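# Seat the pin in the block's correct-depth hole

## Task

The block has five holes, each a different depth. Insert the pin with its red end pointing up into the one hole deep enough that the whole red section, and nothing below it, remains above the block's top surface. The pin must stay there by itself at the end: a result that holds only while the robot supports it does not count.

## Robot and tools

Robot: two arms, left_arm and right_arm, each with a seven-joint chain and a two-finger parallel gripper. All poses use one shared scene frame. The origin sits on the table surface midway between the arms, +x runs forward over the table, +z points up, and left_arm stands on the +y side. The names left and right refer to the arms, not to sides of a picture. Arm bases can be tilted. Mounting plates and the metal frame behind the arms are fixed obstacles, and each counts as part of the arm on its side for clearance checks. At long reach the printed hand position can be off from the real one.

Gripper axes: the fingers point along the gripper's +z and close along its y. The reported end_effector_position is the point between the pads when closed. Closed fingertips extend about 19 mm past that point, and open ones about 6 mm. Closing pushes the tips about 13 mm further out, so leave that clearance above surfaces.

The 18-number row, used by both execute_actions and move, always covers both arms even if only one moves: left_arm x, y, z, qw, qx, qy, qz, left gripper position, left gripper speed, then the same nine for right_arm. x, y, z is an absolute target for that gripper's end_effector_position in metres, scene frame. qw, qx, qy, qz is an absolute target orientation (w first), scene frame. Per arm, a target must lie within 0.6 m of that arm's last reported position along each of its gripper's axes, or the call is refused and nothing is sent. Each control step, the controller clips the commanded pose to at most 70 mm and 16 degrees from the measured pose, then drives the joints toward it, favouring position over orientation. To hold an orientation, resend the same target quaternion every time instead of copying the drifting reported one. To park an arm, resend its full last pose plus its current gripper numbers; a 0 in the gripper slots is a real command.

Gripper numbers, both in [-1, 1]. position: +1 fully open (85 mm), 0 about 41 mm, about -0.8 pads touching, -1 close until blocked. For a firm grip send -1 and keep sending it. To release, send a position wider than the object. For a gentle grip, open first, then close to just under the object's width. speed sets how fast the gap changes: about 20 mm/s at -1, 85 at 0, 150 at +1. Fingers stay put until the position number changes by 0.01 or more, but they re-close on their own (never past the requested position) if the object slips or is lost. position_measured_pct is roughly 50 - 50 x finger position, 0 when fully open. A stop below about 90 means something is held or blocking; about 90 or slightly over means the pads met on nothing or on something tiny.

Tools:
- execute_actions: {"actions": [...], "pictures": bool}. Empty list = just report state. One action {"rows": [[18 numbers], ...], "steps": n}: 1 to 15 rows, steps up to 15 (default 15), each step 1/30 s, last row repeated if rows run out. One wait {"steps": n} up to 300, counted from the previous result, reply time included. Pictures are included unless turned off.
- move: {"target": [18 numbers], "speed": m/s}. Straight-line path for each gripper from where it is to its target pose, paths finishing together, 0.5 to 10 s (cut off at 10 s). speed 0.002 to 0.5, default 0.25; turning capped at twice that in rad/s. Gripper numbers are applied at the start. No collision avoidance, and grippers may lag, stray or overshoot speed near full reach. Faster contact and targets set deeper past a surface push harder.
- wait: {"seconds": 0 to 10}, sends nothing new.
- zoom_image: {"camera": one of cam_head_left, cam_head_right, cam_high, cam_left_wrist, cam_right_wrist, "region": [x0, y0, x1, y1]} in pixels, origin top-left, at most 504 x 504. All cameras are 896x504.
- finished_scene: {"scene": number}; ends and grades the current scene, irreversible.

Results: a state line 'left_arm: ... | right_arm: ...' with each gripper's position and quaternion, plus joint positions, joint torques (offset, scaled, noisy) and finger readings. A 'Hand target' line shows where the controller is currently steering each gripper. A move adds a 'move:' line with its ending (done, off_target, moving, held, fault), the distance to each pose, and limits: paced = the pose was clipped, held = a check blocked steps along the way (after which the arm may jump faster). If only one arm is named, the other finished normally. HELD marks steps where the row was not sent. 'pose unreachable' means the clearance check altered or blocked that arm's command. After an action, an arm keeps going only to its last clipped pose, so large moves may need follow-up commands.

Joint limits (rad): waist and both roll joints -69.115 to 69.115, shoulder -2.250 to 2.250, elbow -2.580 to 2.580, wrist pitch -2.100 to 2.100. Load limits (N m): waist, shoulder, upper arm roll, elbow 49.1; forearm roll, wrist pitch, wrist roll 30.9. Hitting one stops that arm for 10 s (TORQUE FAULT). Held weight heats motors: MOTOR HOT from 60 °C, and at 75 °C the arm sags (OVER-TEMPERATURE FAULT).

Avoid: knocking anything off the table, dropping or slipping the pin, slamming or shoving hard, and arms colliding or pressing on each other. Brief outside tugs on held parts or pushes on loose objects can happen. Move smoothly and efficiently, and release the pin so it rests in the hole unaided before finishing.

Each tool is called as name(argument=value, ...), one argument or row to a line, values as JSON.

## Session

execute_actions(
  actions=[],
)

Scene clock: 0.00 s of 5600.00 s.
left_arm: end_effector_position=(+0.5850, +0.4349, +0.3875) position_measured_pct=0.0 end_effector_quat_wxyz=(+0.167, -0.013, +0.908, -0.384) | right_arm: end_effector_position=(+0.3130, -0.1309, +0.2845) position_measured_pct=0.0 end_effector_quat_wxyz=(+0.294, +0.808, -0.440, +0.259)
Joint positions: left_arm=[-0.634  0.802  0.353  1.415  0.614  1.091  0.666] | right_arm=[-0.926  0.908 -0.207  2.017  0.775  1.193  1.913]
Joint velocities: left_arm=[ 0.     0.001 -0.    -0.001 -0.001  0.    -0.002] | right_arm=[ 0.     0.001  0.     0.001 -0.    -0.    -0.   ]
Joint torques (N m, as the joint torque sensors report them, + toward a larger angle): no reading
Motor temperatures (°C, as the motors report them): left_arm=[33 34 30 34 36 39 39] | right_arm=[33 35 30 31 36 39 37]
Hand target (left_arm): +0.585, +0.435, +0.388; +0.167, -0.013, +0.908, -0.384
Hand target (right_arm): +0.313, -0.131, +0.285; +0.294, +0.808, -0.440, +0.259

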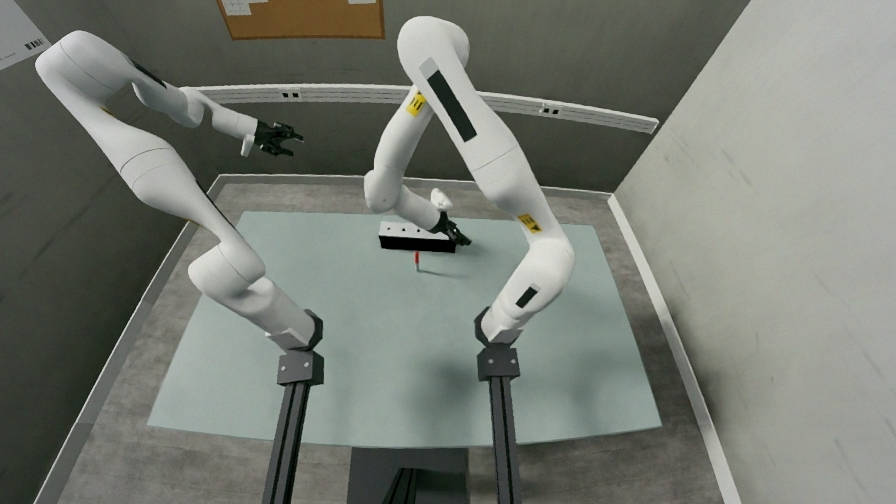

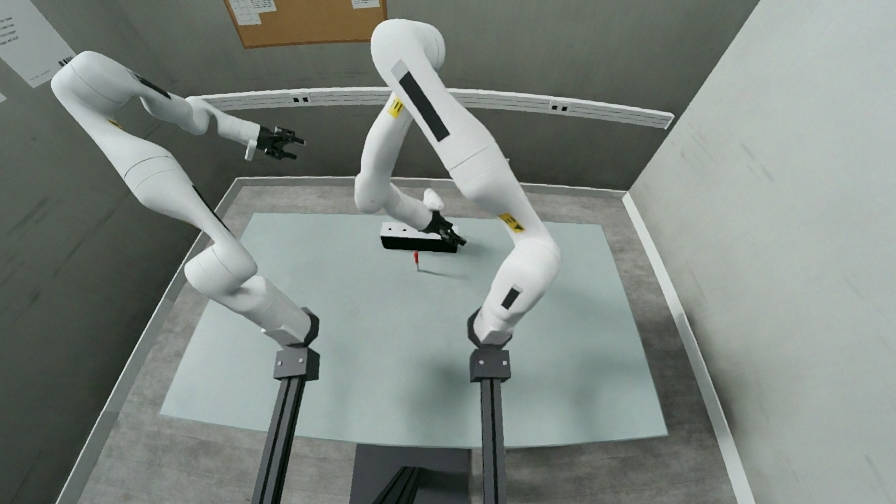

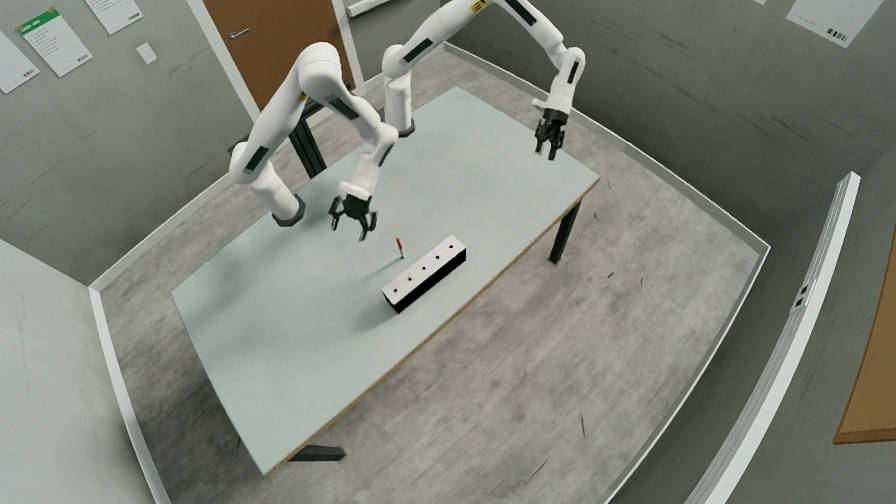

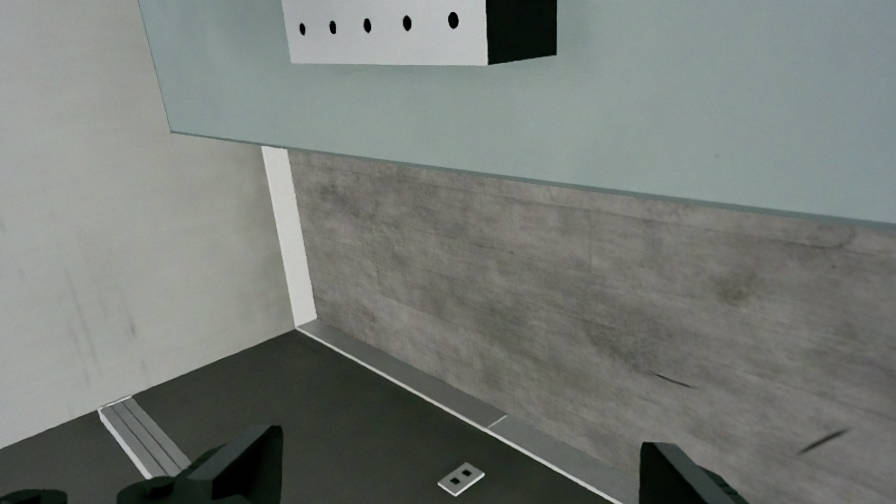

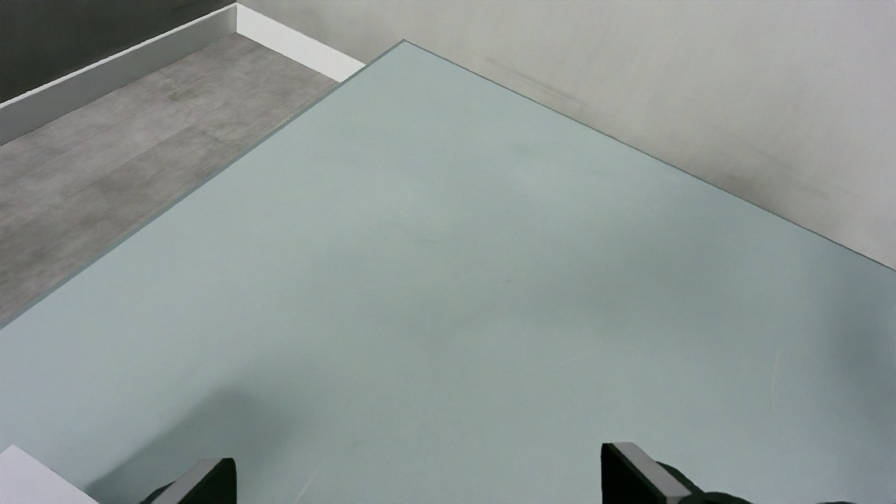

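move(
  target=[0.585,0.4349,0.3875,0.167,-0.013,0.908,-0.384,1,0,0.36,-0.04,0.3,0,1,0,0,0.2,0],
)

Scene clock: 3.57 s of 5600.00 s.
left_arm: end_effector_position=(+0.5850, +0.4349, +0.3875) position_measured_pct=0.0 end_effector_quat_wxyz=(+0.167, -0.013, +0.908, -0.384) | right_arm: end_effector_position=(+0.3601, -0.0394, +0.3004) position_measured_pct=40.1 end_effector_quat_wxyz=(-0.000, +1.000, +0.001, +0.000)
Joint positions: left_arm=[-0.634  0.802  0.353  1.415  0.614  1.091  0.666] | right_arm=[-0.23   0.635 -0.664  2.065  0.782  0.738  3.284]
Joint velocities: left_arm=[-0.    -0.     0.     0.    -0.001  0.    -0.001] | right_arm=[ 0.013  0.003  0.006 -0.003 -0.007 -0.001  0.008]
Joint torques (N m, as the joint torque sensors report them, + toward a larger angle): left_arm=[  2.03 -20.48   4.96  -6.75   1.88   1.34   0.12] | right_arm=[ -1.34 -14.32  -2.96  -2.92   0.12  -0.16  -0.06]
Motor temperatures (°C, as the motors report them): left_arm=[33 34 30 34 36 39 39] | right_arm=[33 35 30 31 36 39 37]
Hand target (left_arm): +0.585, +0.435, +0.387; +0.167, -0.013, +0.908, -0.384
Hand target (right_arm): +0.360, -0.040, +0.300; -0.000, +1.000, +0.000, -0.000
Off the commanded pose (left_arm): 0.000 m, 0 deg.
Off the commanded pose (right_arm): 0.001 m, 0 deg.
move: done

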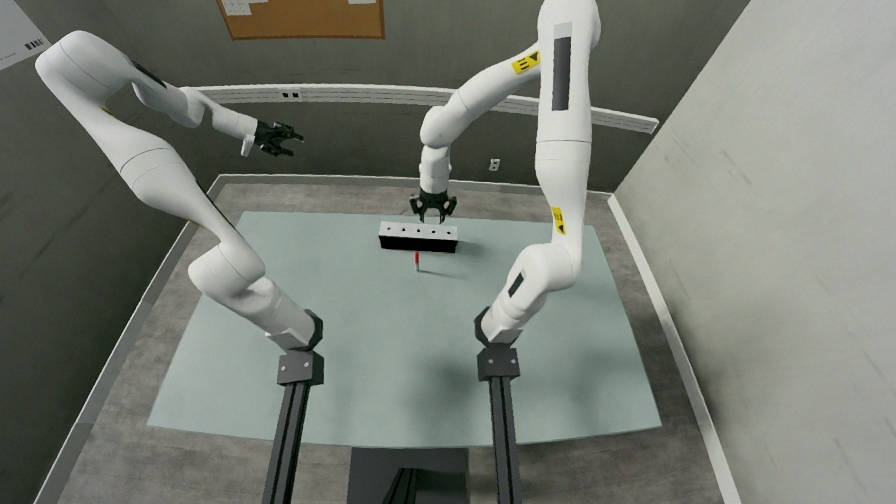

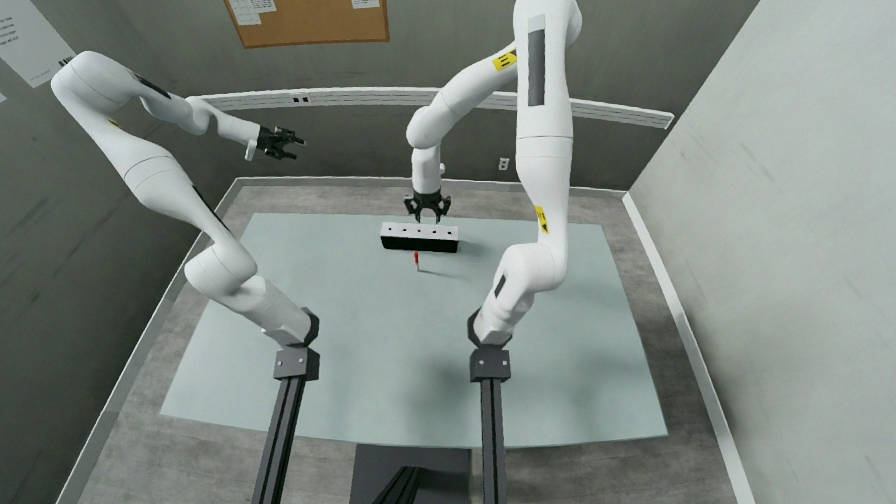

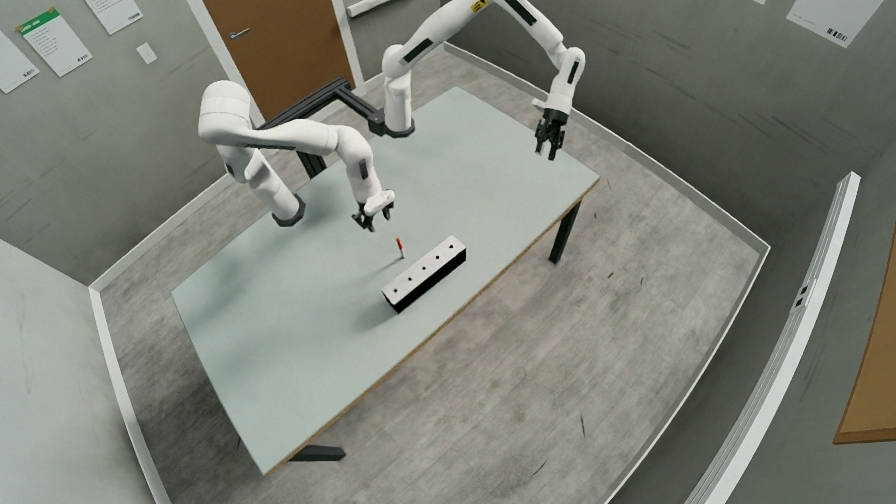

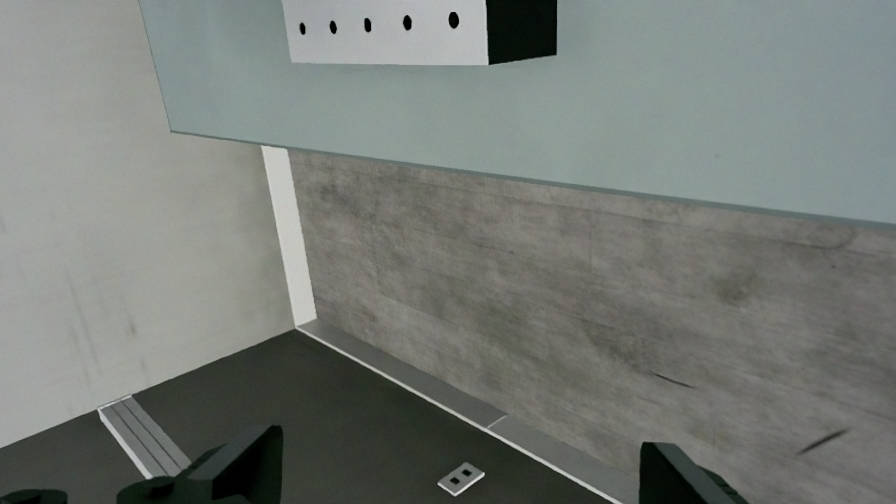

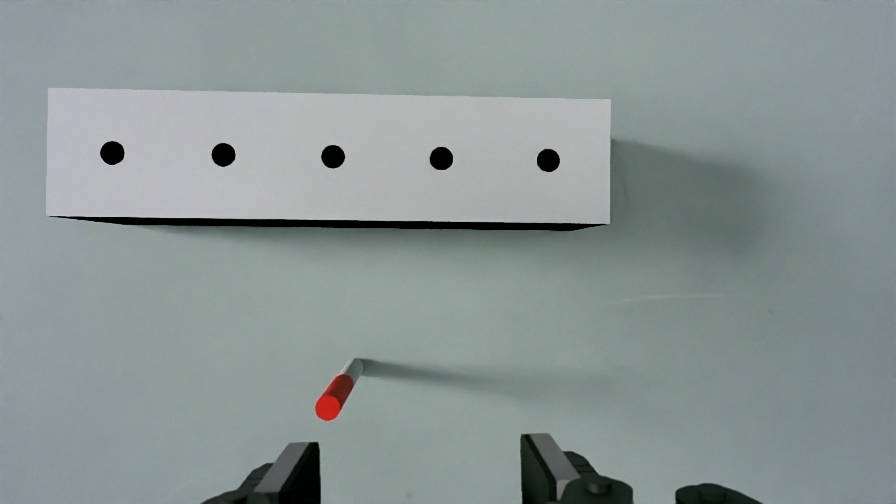

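move(
  target=[0.585,0.4349,0.3875,0.167,-0.013,0.908,-0.384,1,0,0.341,0.003,0.16,0,1,0,0,0.2,0],
)

Scene clock: 6.93 s of 5600.00 s.
left_arm: end_effector_position=(+0.5850, +0.4349, +0.3875) position_measured_pct=0.0 end_effector_quat_wxyz=(+0.167, -0.013, +0.908, -0.384) | right_arm: end_effector_position=(+0.3416, +0.0030, +0.1601) position_measured_pct=40.1 end_effector_quat_wxyz=(-0.000, +1.000, -0.001, +0.000)
Joint positions: left_arm=[-0.634  0.802  0.353  1.415  0.614  1.091  0.666] | right_arm=[-0.489  0.969 -0.399  2.052  1.227  0.477  2.799]
Joint velocities: left_arm=[ 0.    -0.001  0.    -0.     0.    -0.001 -0.001] | right_arm=[-0.006  0.004 -0.002  0.001  0.003  0.    -0.003]
Joint torques (N m, as the joint torque sensors report them, + toward a larger angle): left_arm=[  2.04 -20.39   5.12  -6.73   1.88   1.19   0.18] | right_arm=[ -1.25 -16.97  -3.07  -0.67   0.02  -0.25  -0.14]
Motor temperatures (°C, as the motors report them): left_arm=[33 35 30 34 36 39 39] | right_arm=[33 35 30 31 36 39 37]
Hand target (left_arm): +0.585, +0.435, +0.388; +0.167, -0.013, +0.908, -0.384
Hand target (right_arm): +0.341, +0.003, +0.160; -0.000, +1.000, -0.000, +0.000
Off the commanded pose (left_arm): 0.000 m, 0 deg.
Off the commanded pose (right_arm): 0.001 m, 0 deg.
move: done

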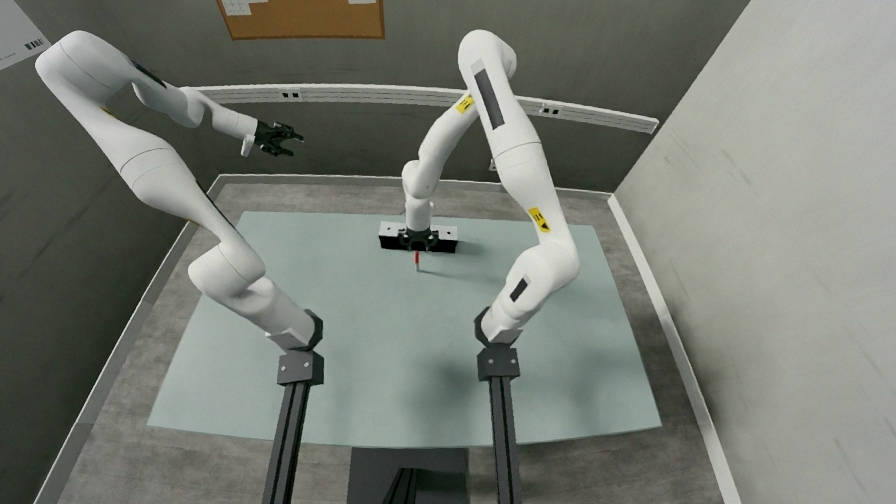

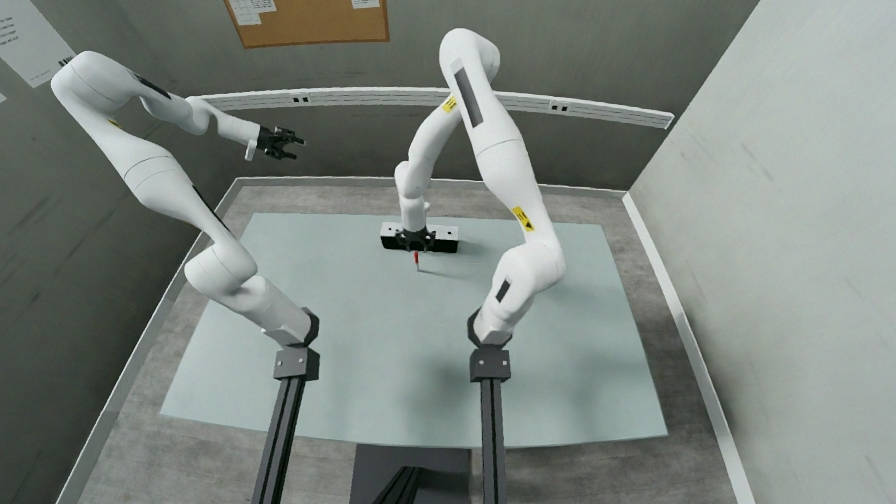

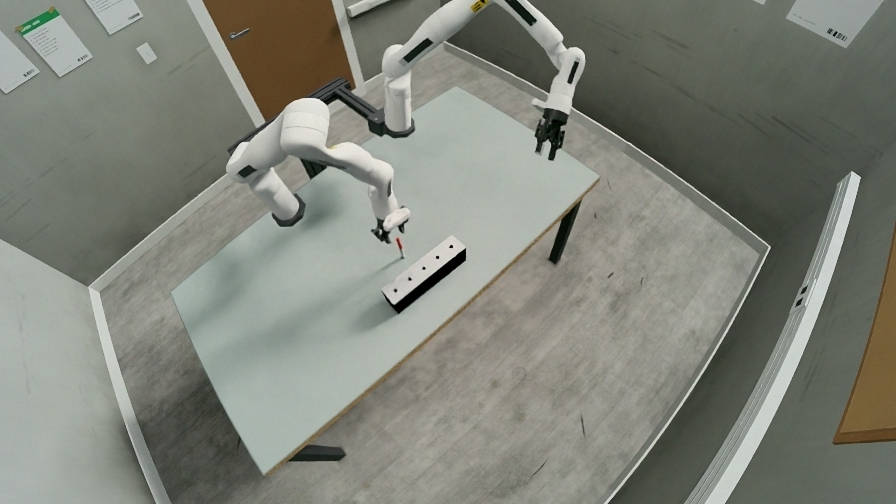

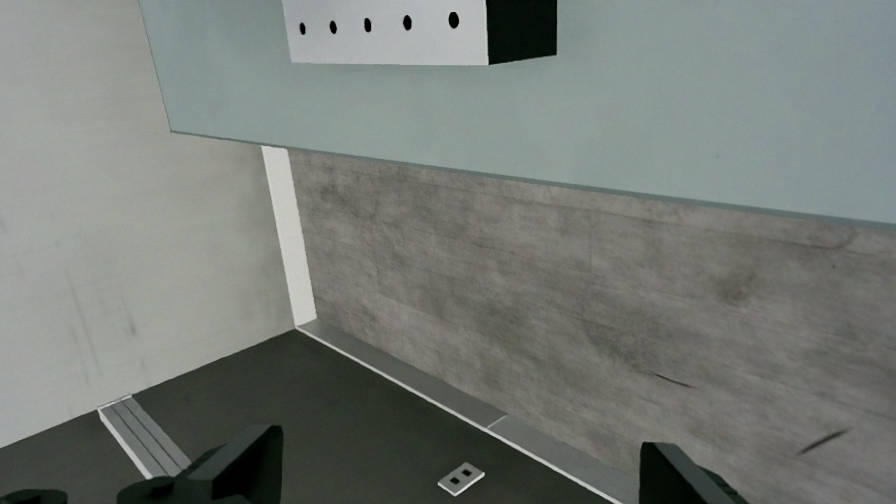

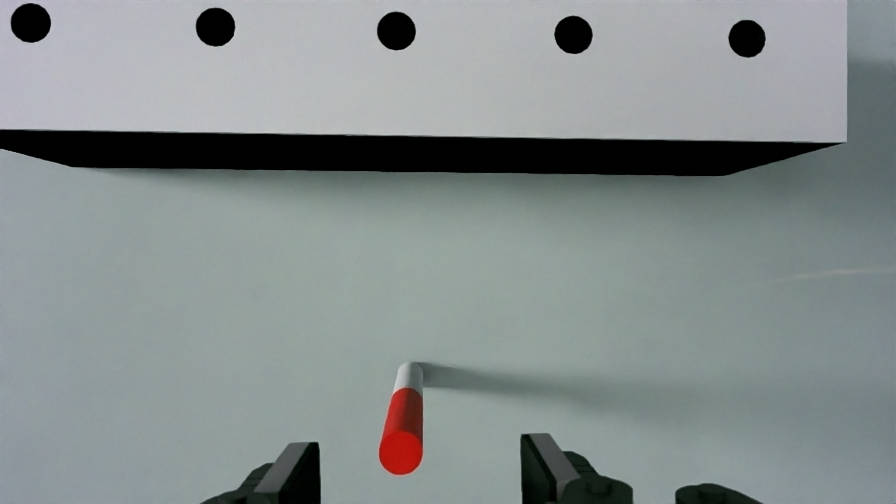

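move(
  target=[0.585,0.4349,0.3875,0.167,-0.013,0.908,-0.384,1,0,0.339,0.009,0.095,0,1,0,0,0.2,0],
  speed=0.1,
)

Scene clock: 9.40 s of 5600.00 s.
left_arm: end_effector_position=(+0.5850, +0.4349, +0.3875) position_measured_pct=0.0 end_effector_quat_wxyz=(+0.167, -0.013, +0.908, -0.384) | right_arm: end_effector_position=(+0.3395, +0.0091, +0.0952) position_measured_pct=40.1 end_effector_quat_wxyz=(-0.000, +1.000, -0.000, +0.000)
Joint positions: left_arm=[-0.634  0.802  0.353  1.415  0.614  1.091  0.666] | right_arm=[-0.555  1.125 -0.291  1.998  1.465  0.385  2.573]
Joint velocities: left_arm=[ 0.     0.001 -0.    -0.001 -0.001  0.    -0.001] | right_arm=[-0.004  0.006  0.     0.001  0.009 -0.002 -0.009]
Joint torques (N m, as the joint torque sensors report them, + toward a larger angle): left_arm=[  2.15 -20.5    4.96  -6.57   1.85   1.23   0.14] | right_arm=[ -1.37 -17.49  -2.84   0.79   0.21  -0.22   0.34]
Motor temperatures (°C, as the motors report them): left_arm=[33 35 31 34 36 39 39] | right_arm=[33 35 30 31 36 39 37]
Hand target (left_arm): +0.585, +0.435, +0.388; +0.167, -0.013, +0.908, -0.384
Hand target (right_arm): +0.339, +0.009, +0.095; -0.000, +1.000, -0.000, +0.000
Off the commanded pose (left_arm): 0.000 m, 0 deg.
Off the commanded pose (right_arm): 0.001 m, 0 deg.
move: done

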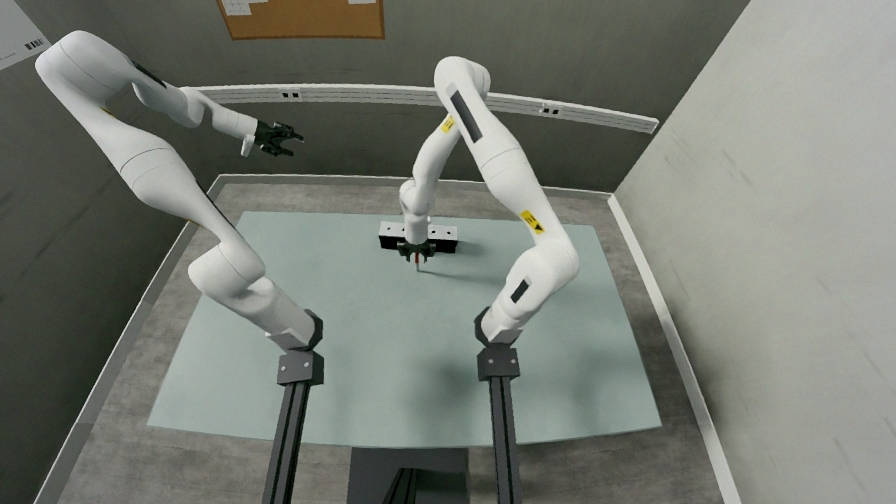

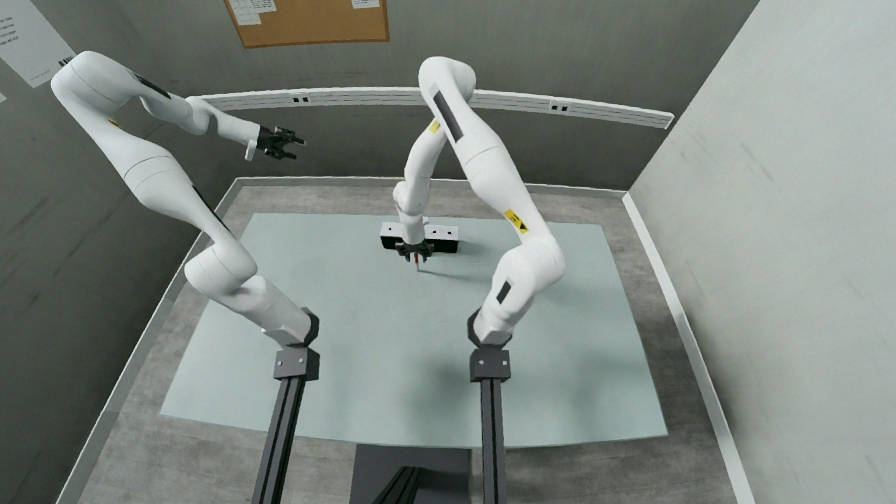

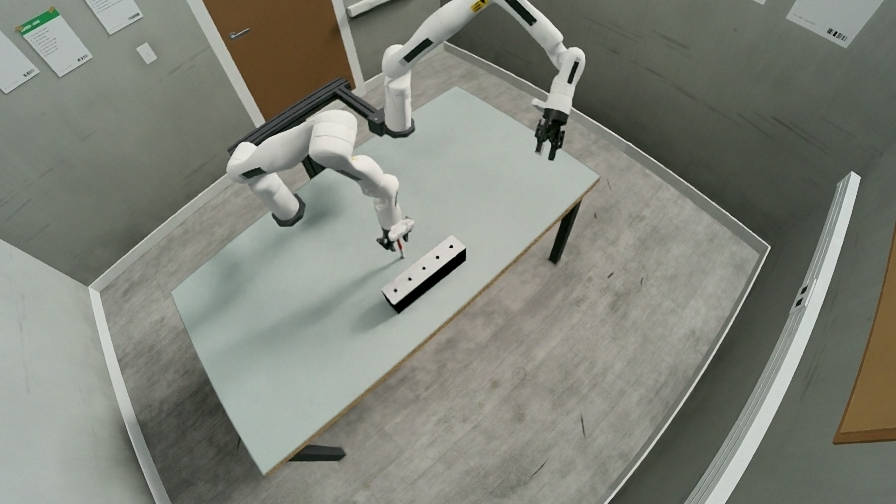

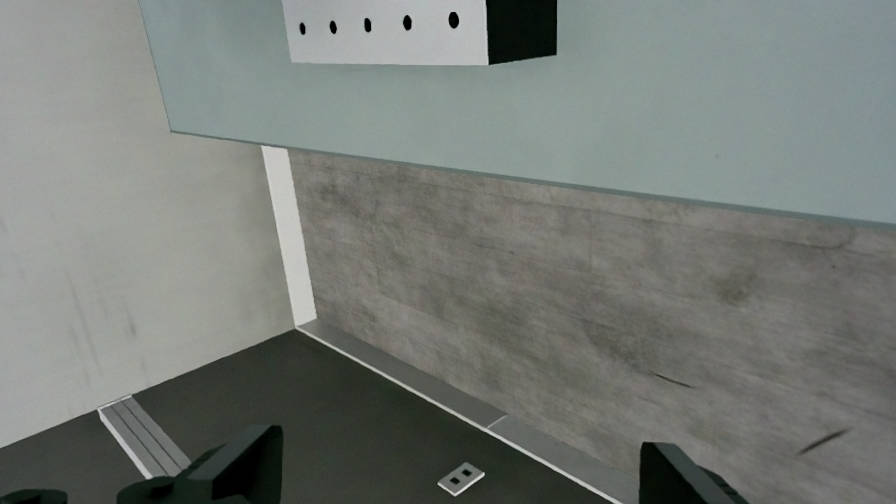

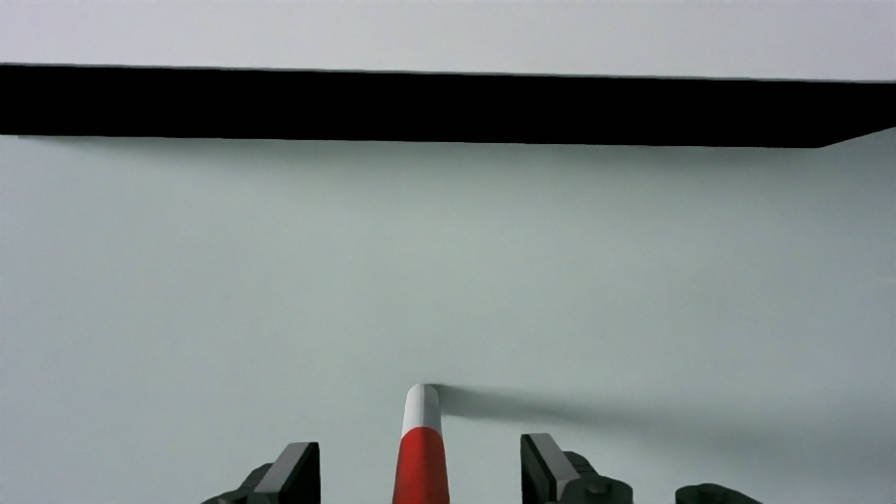

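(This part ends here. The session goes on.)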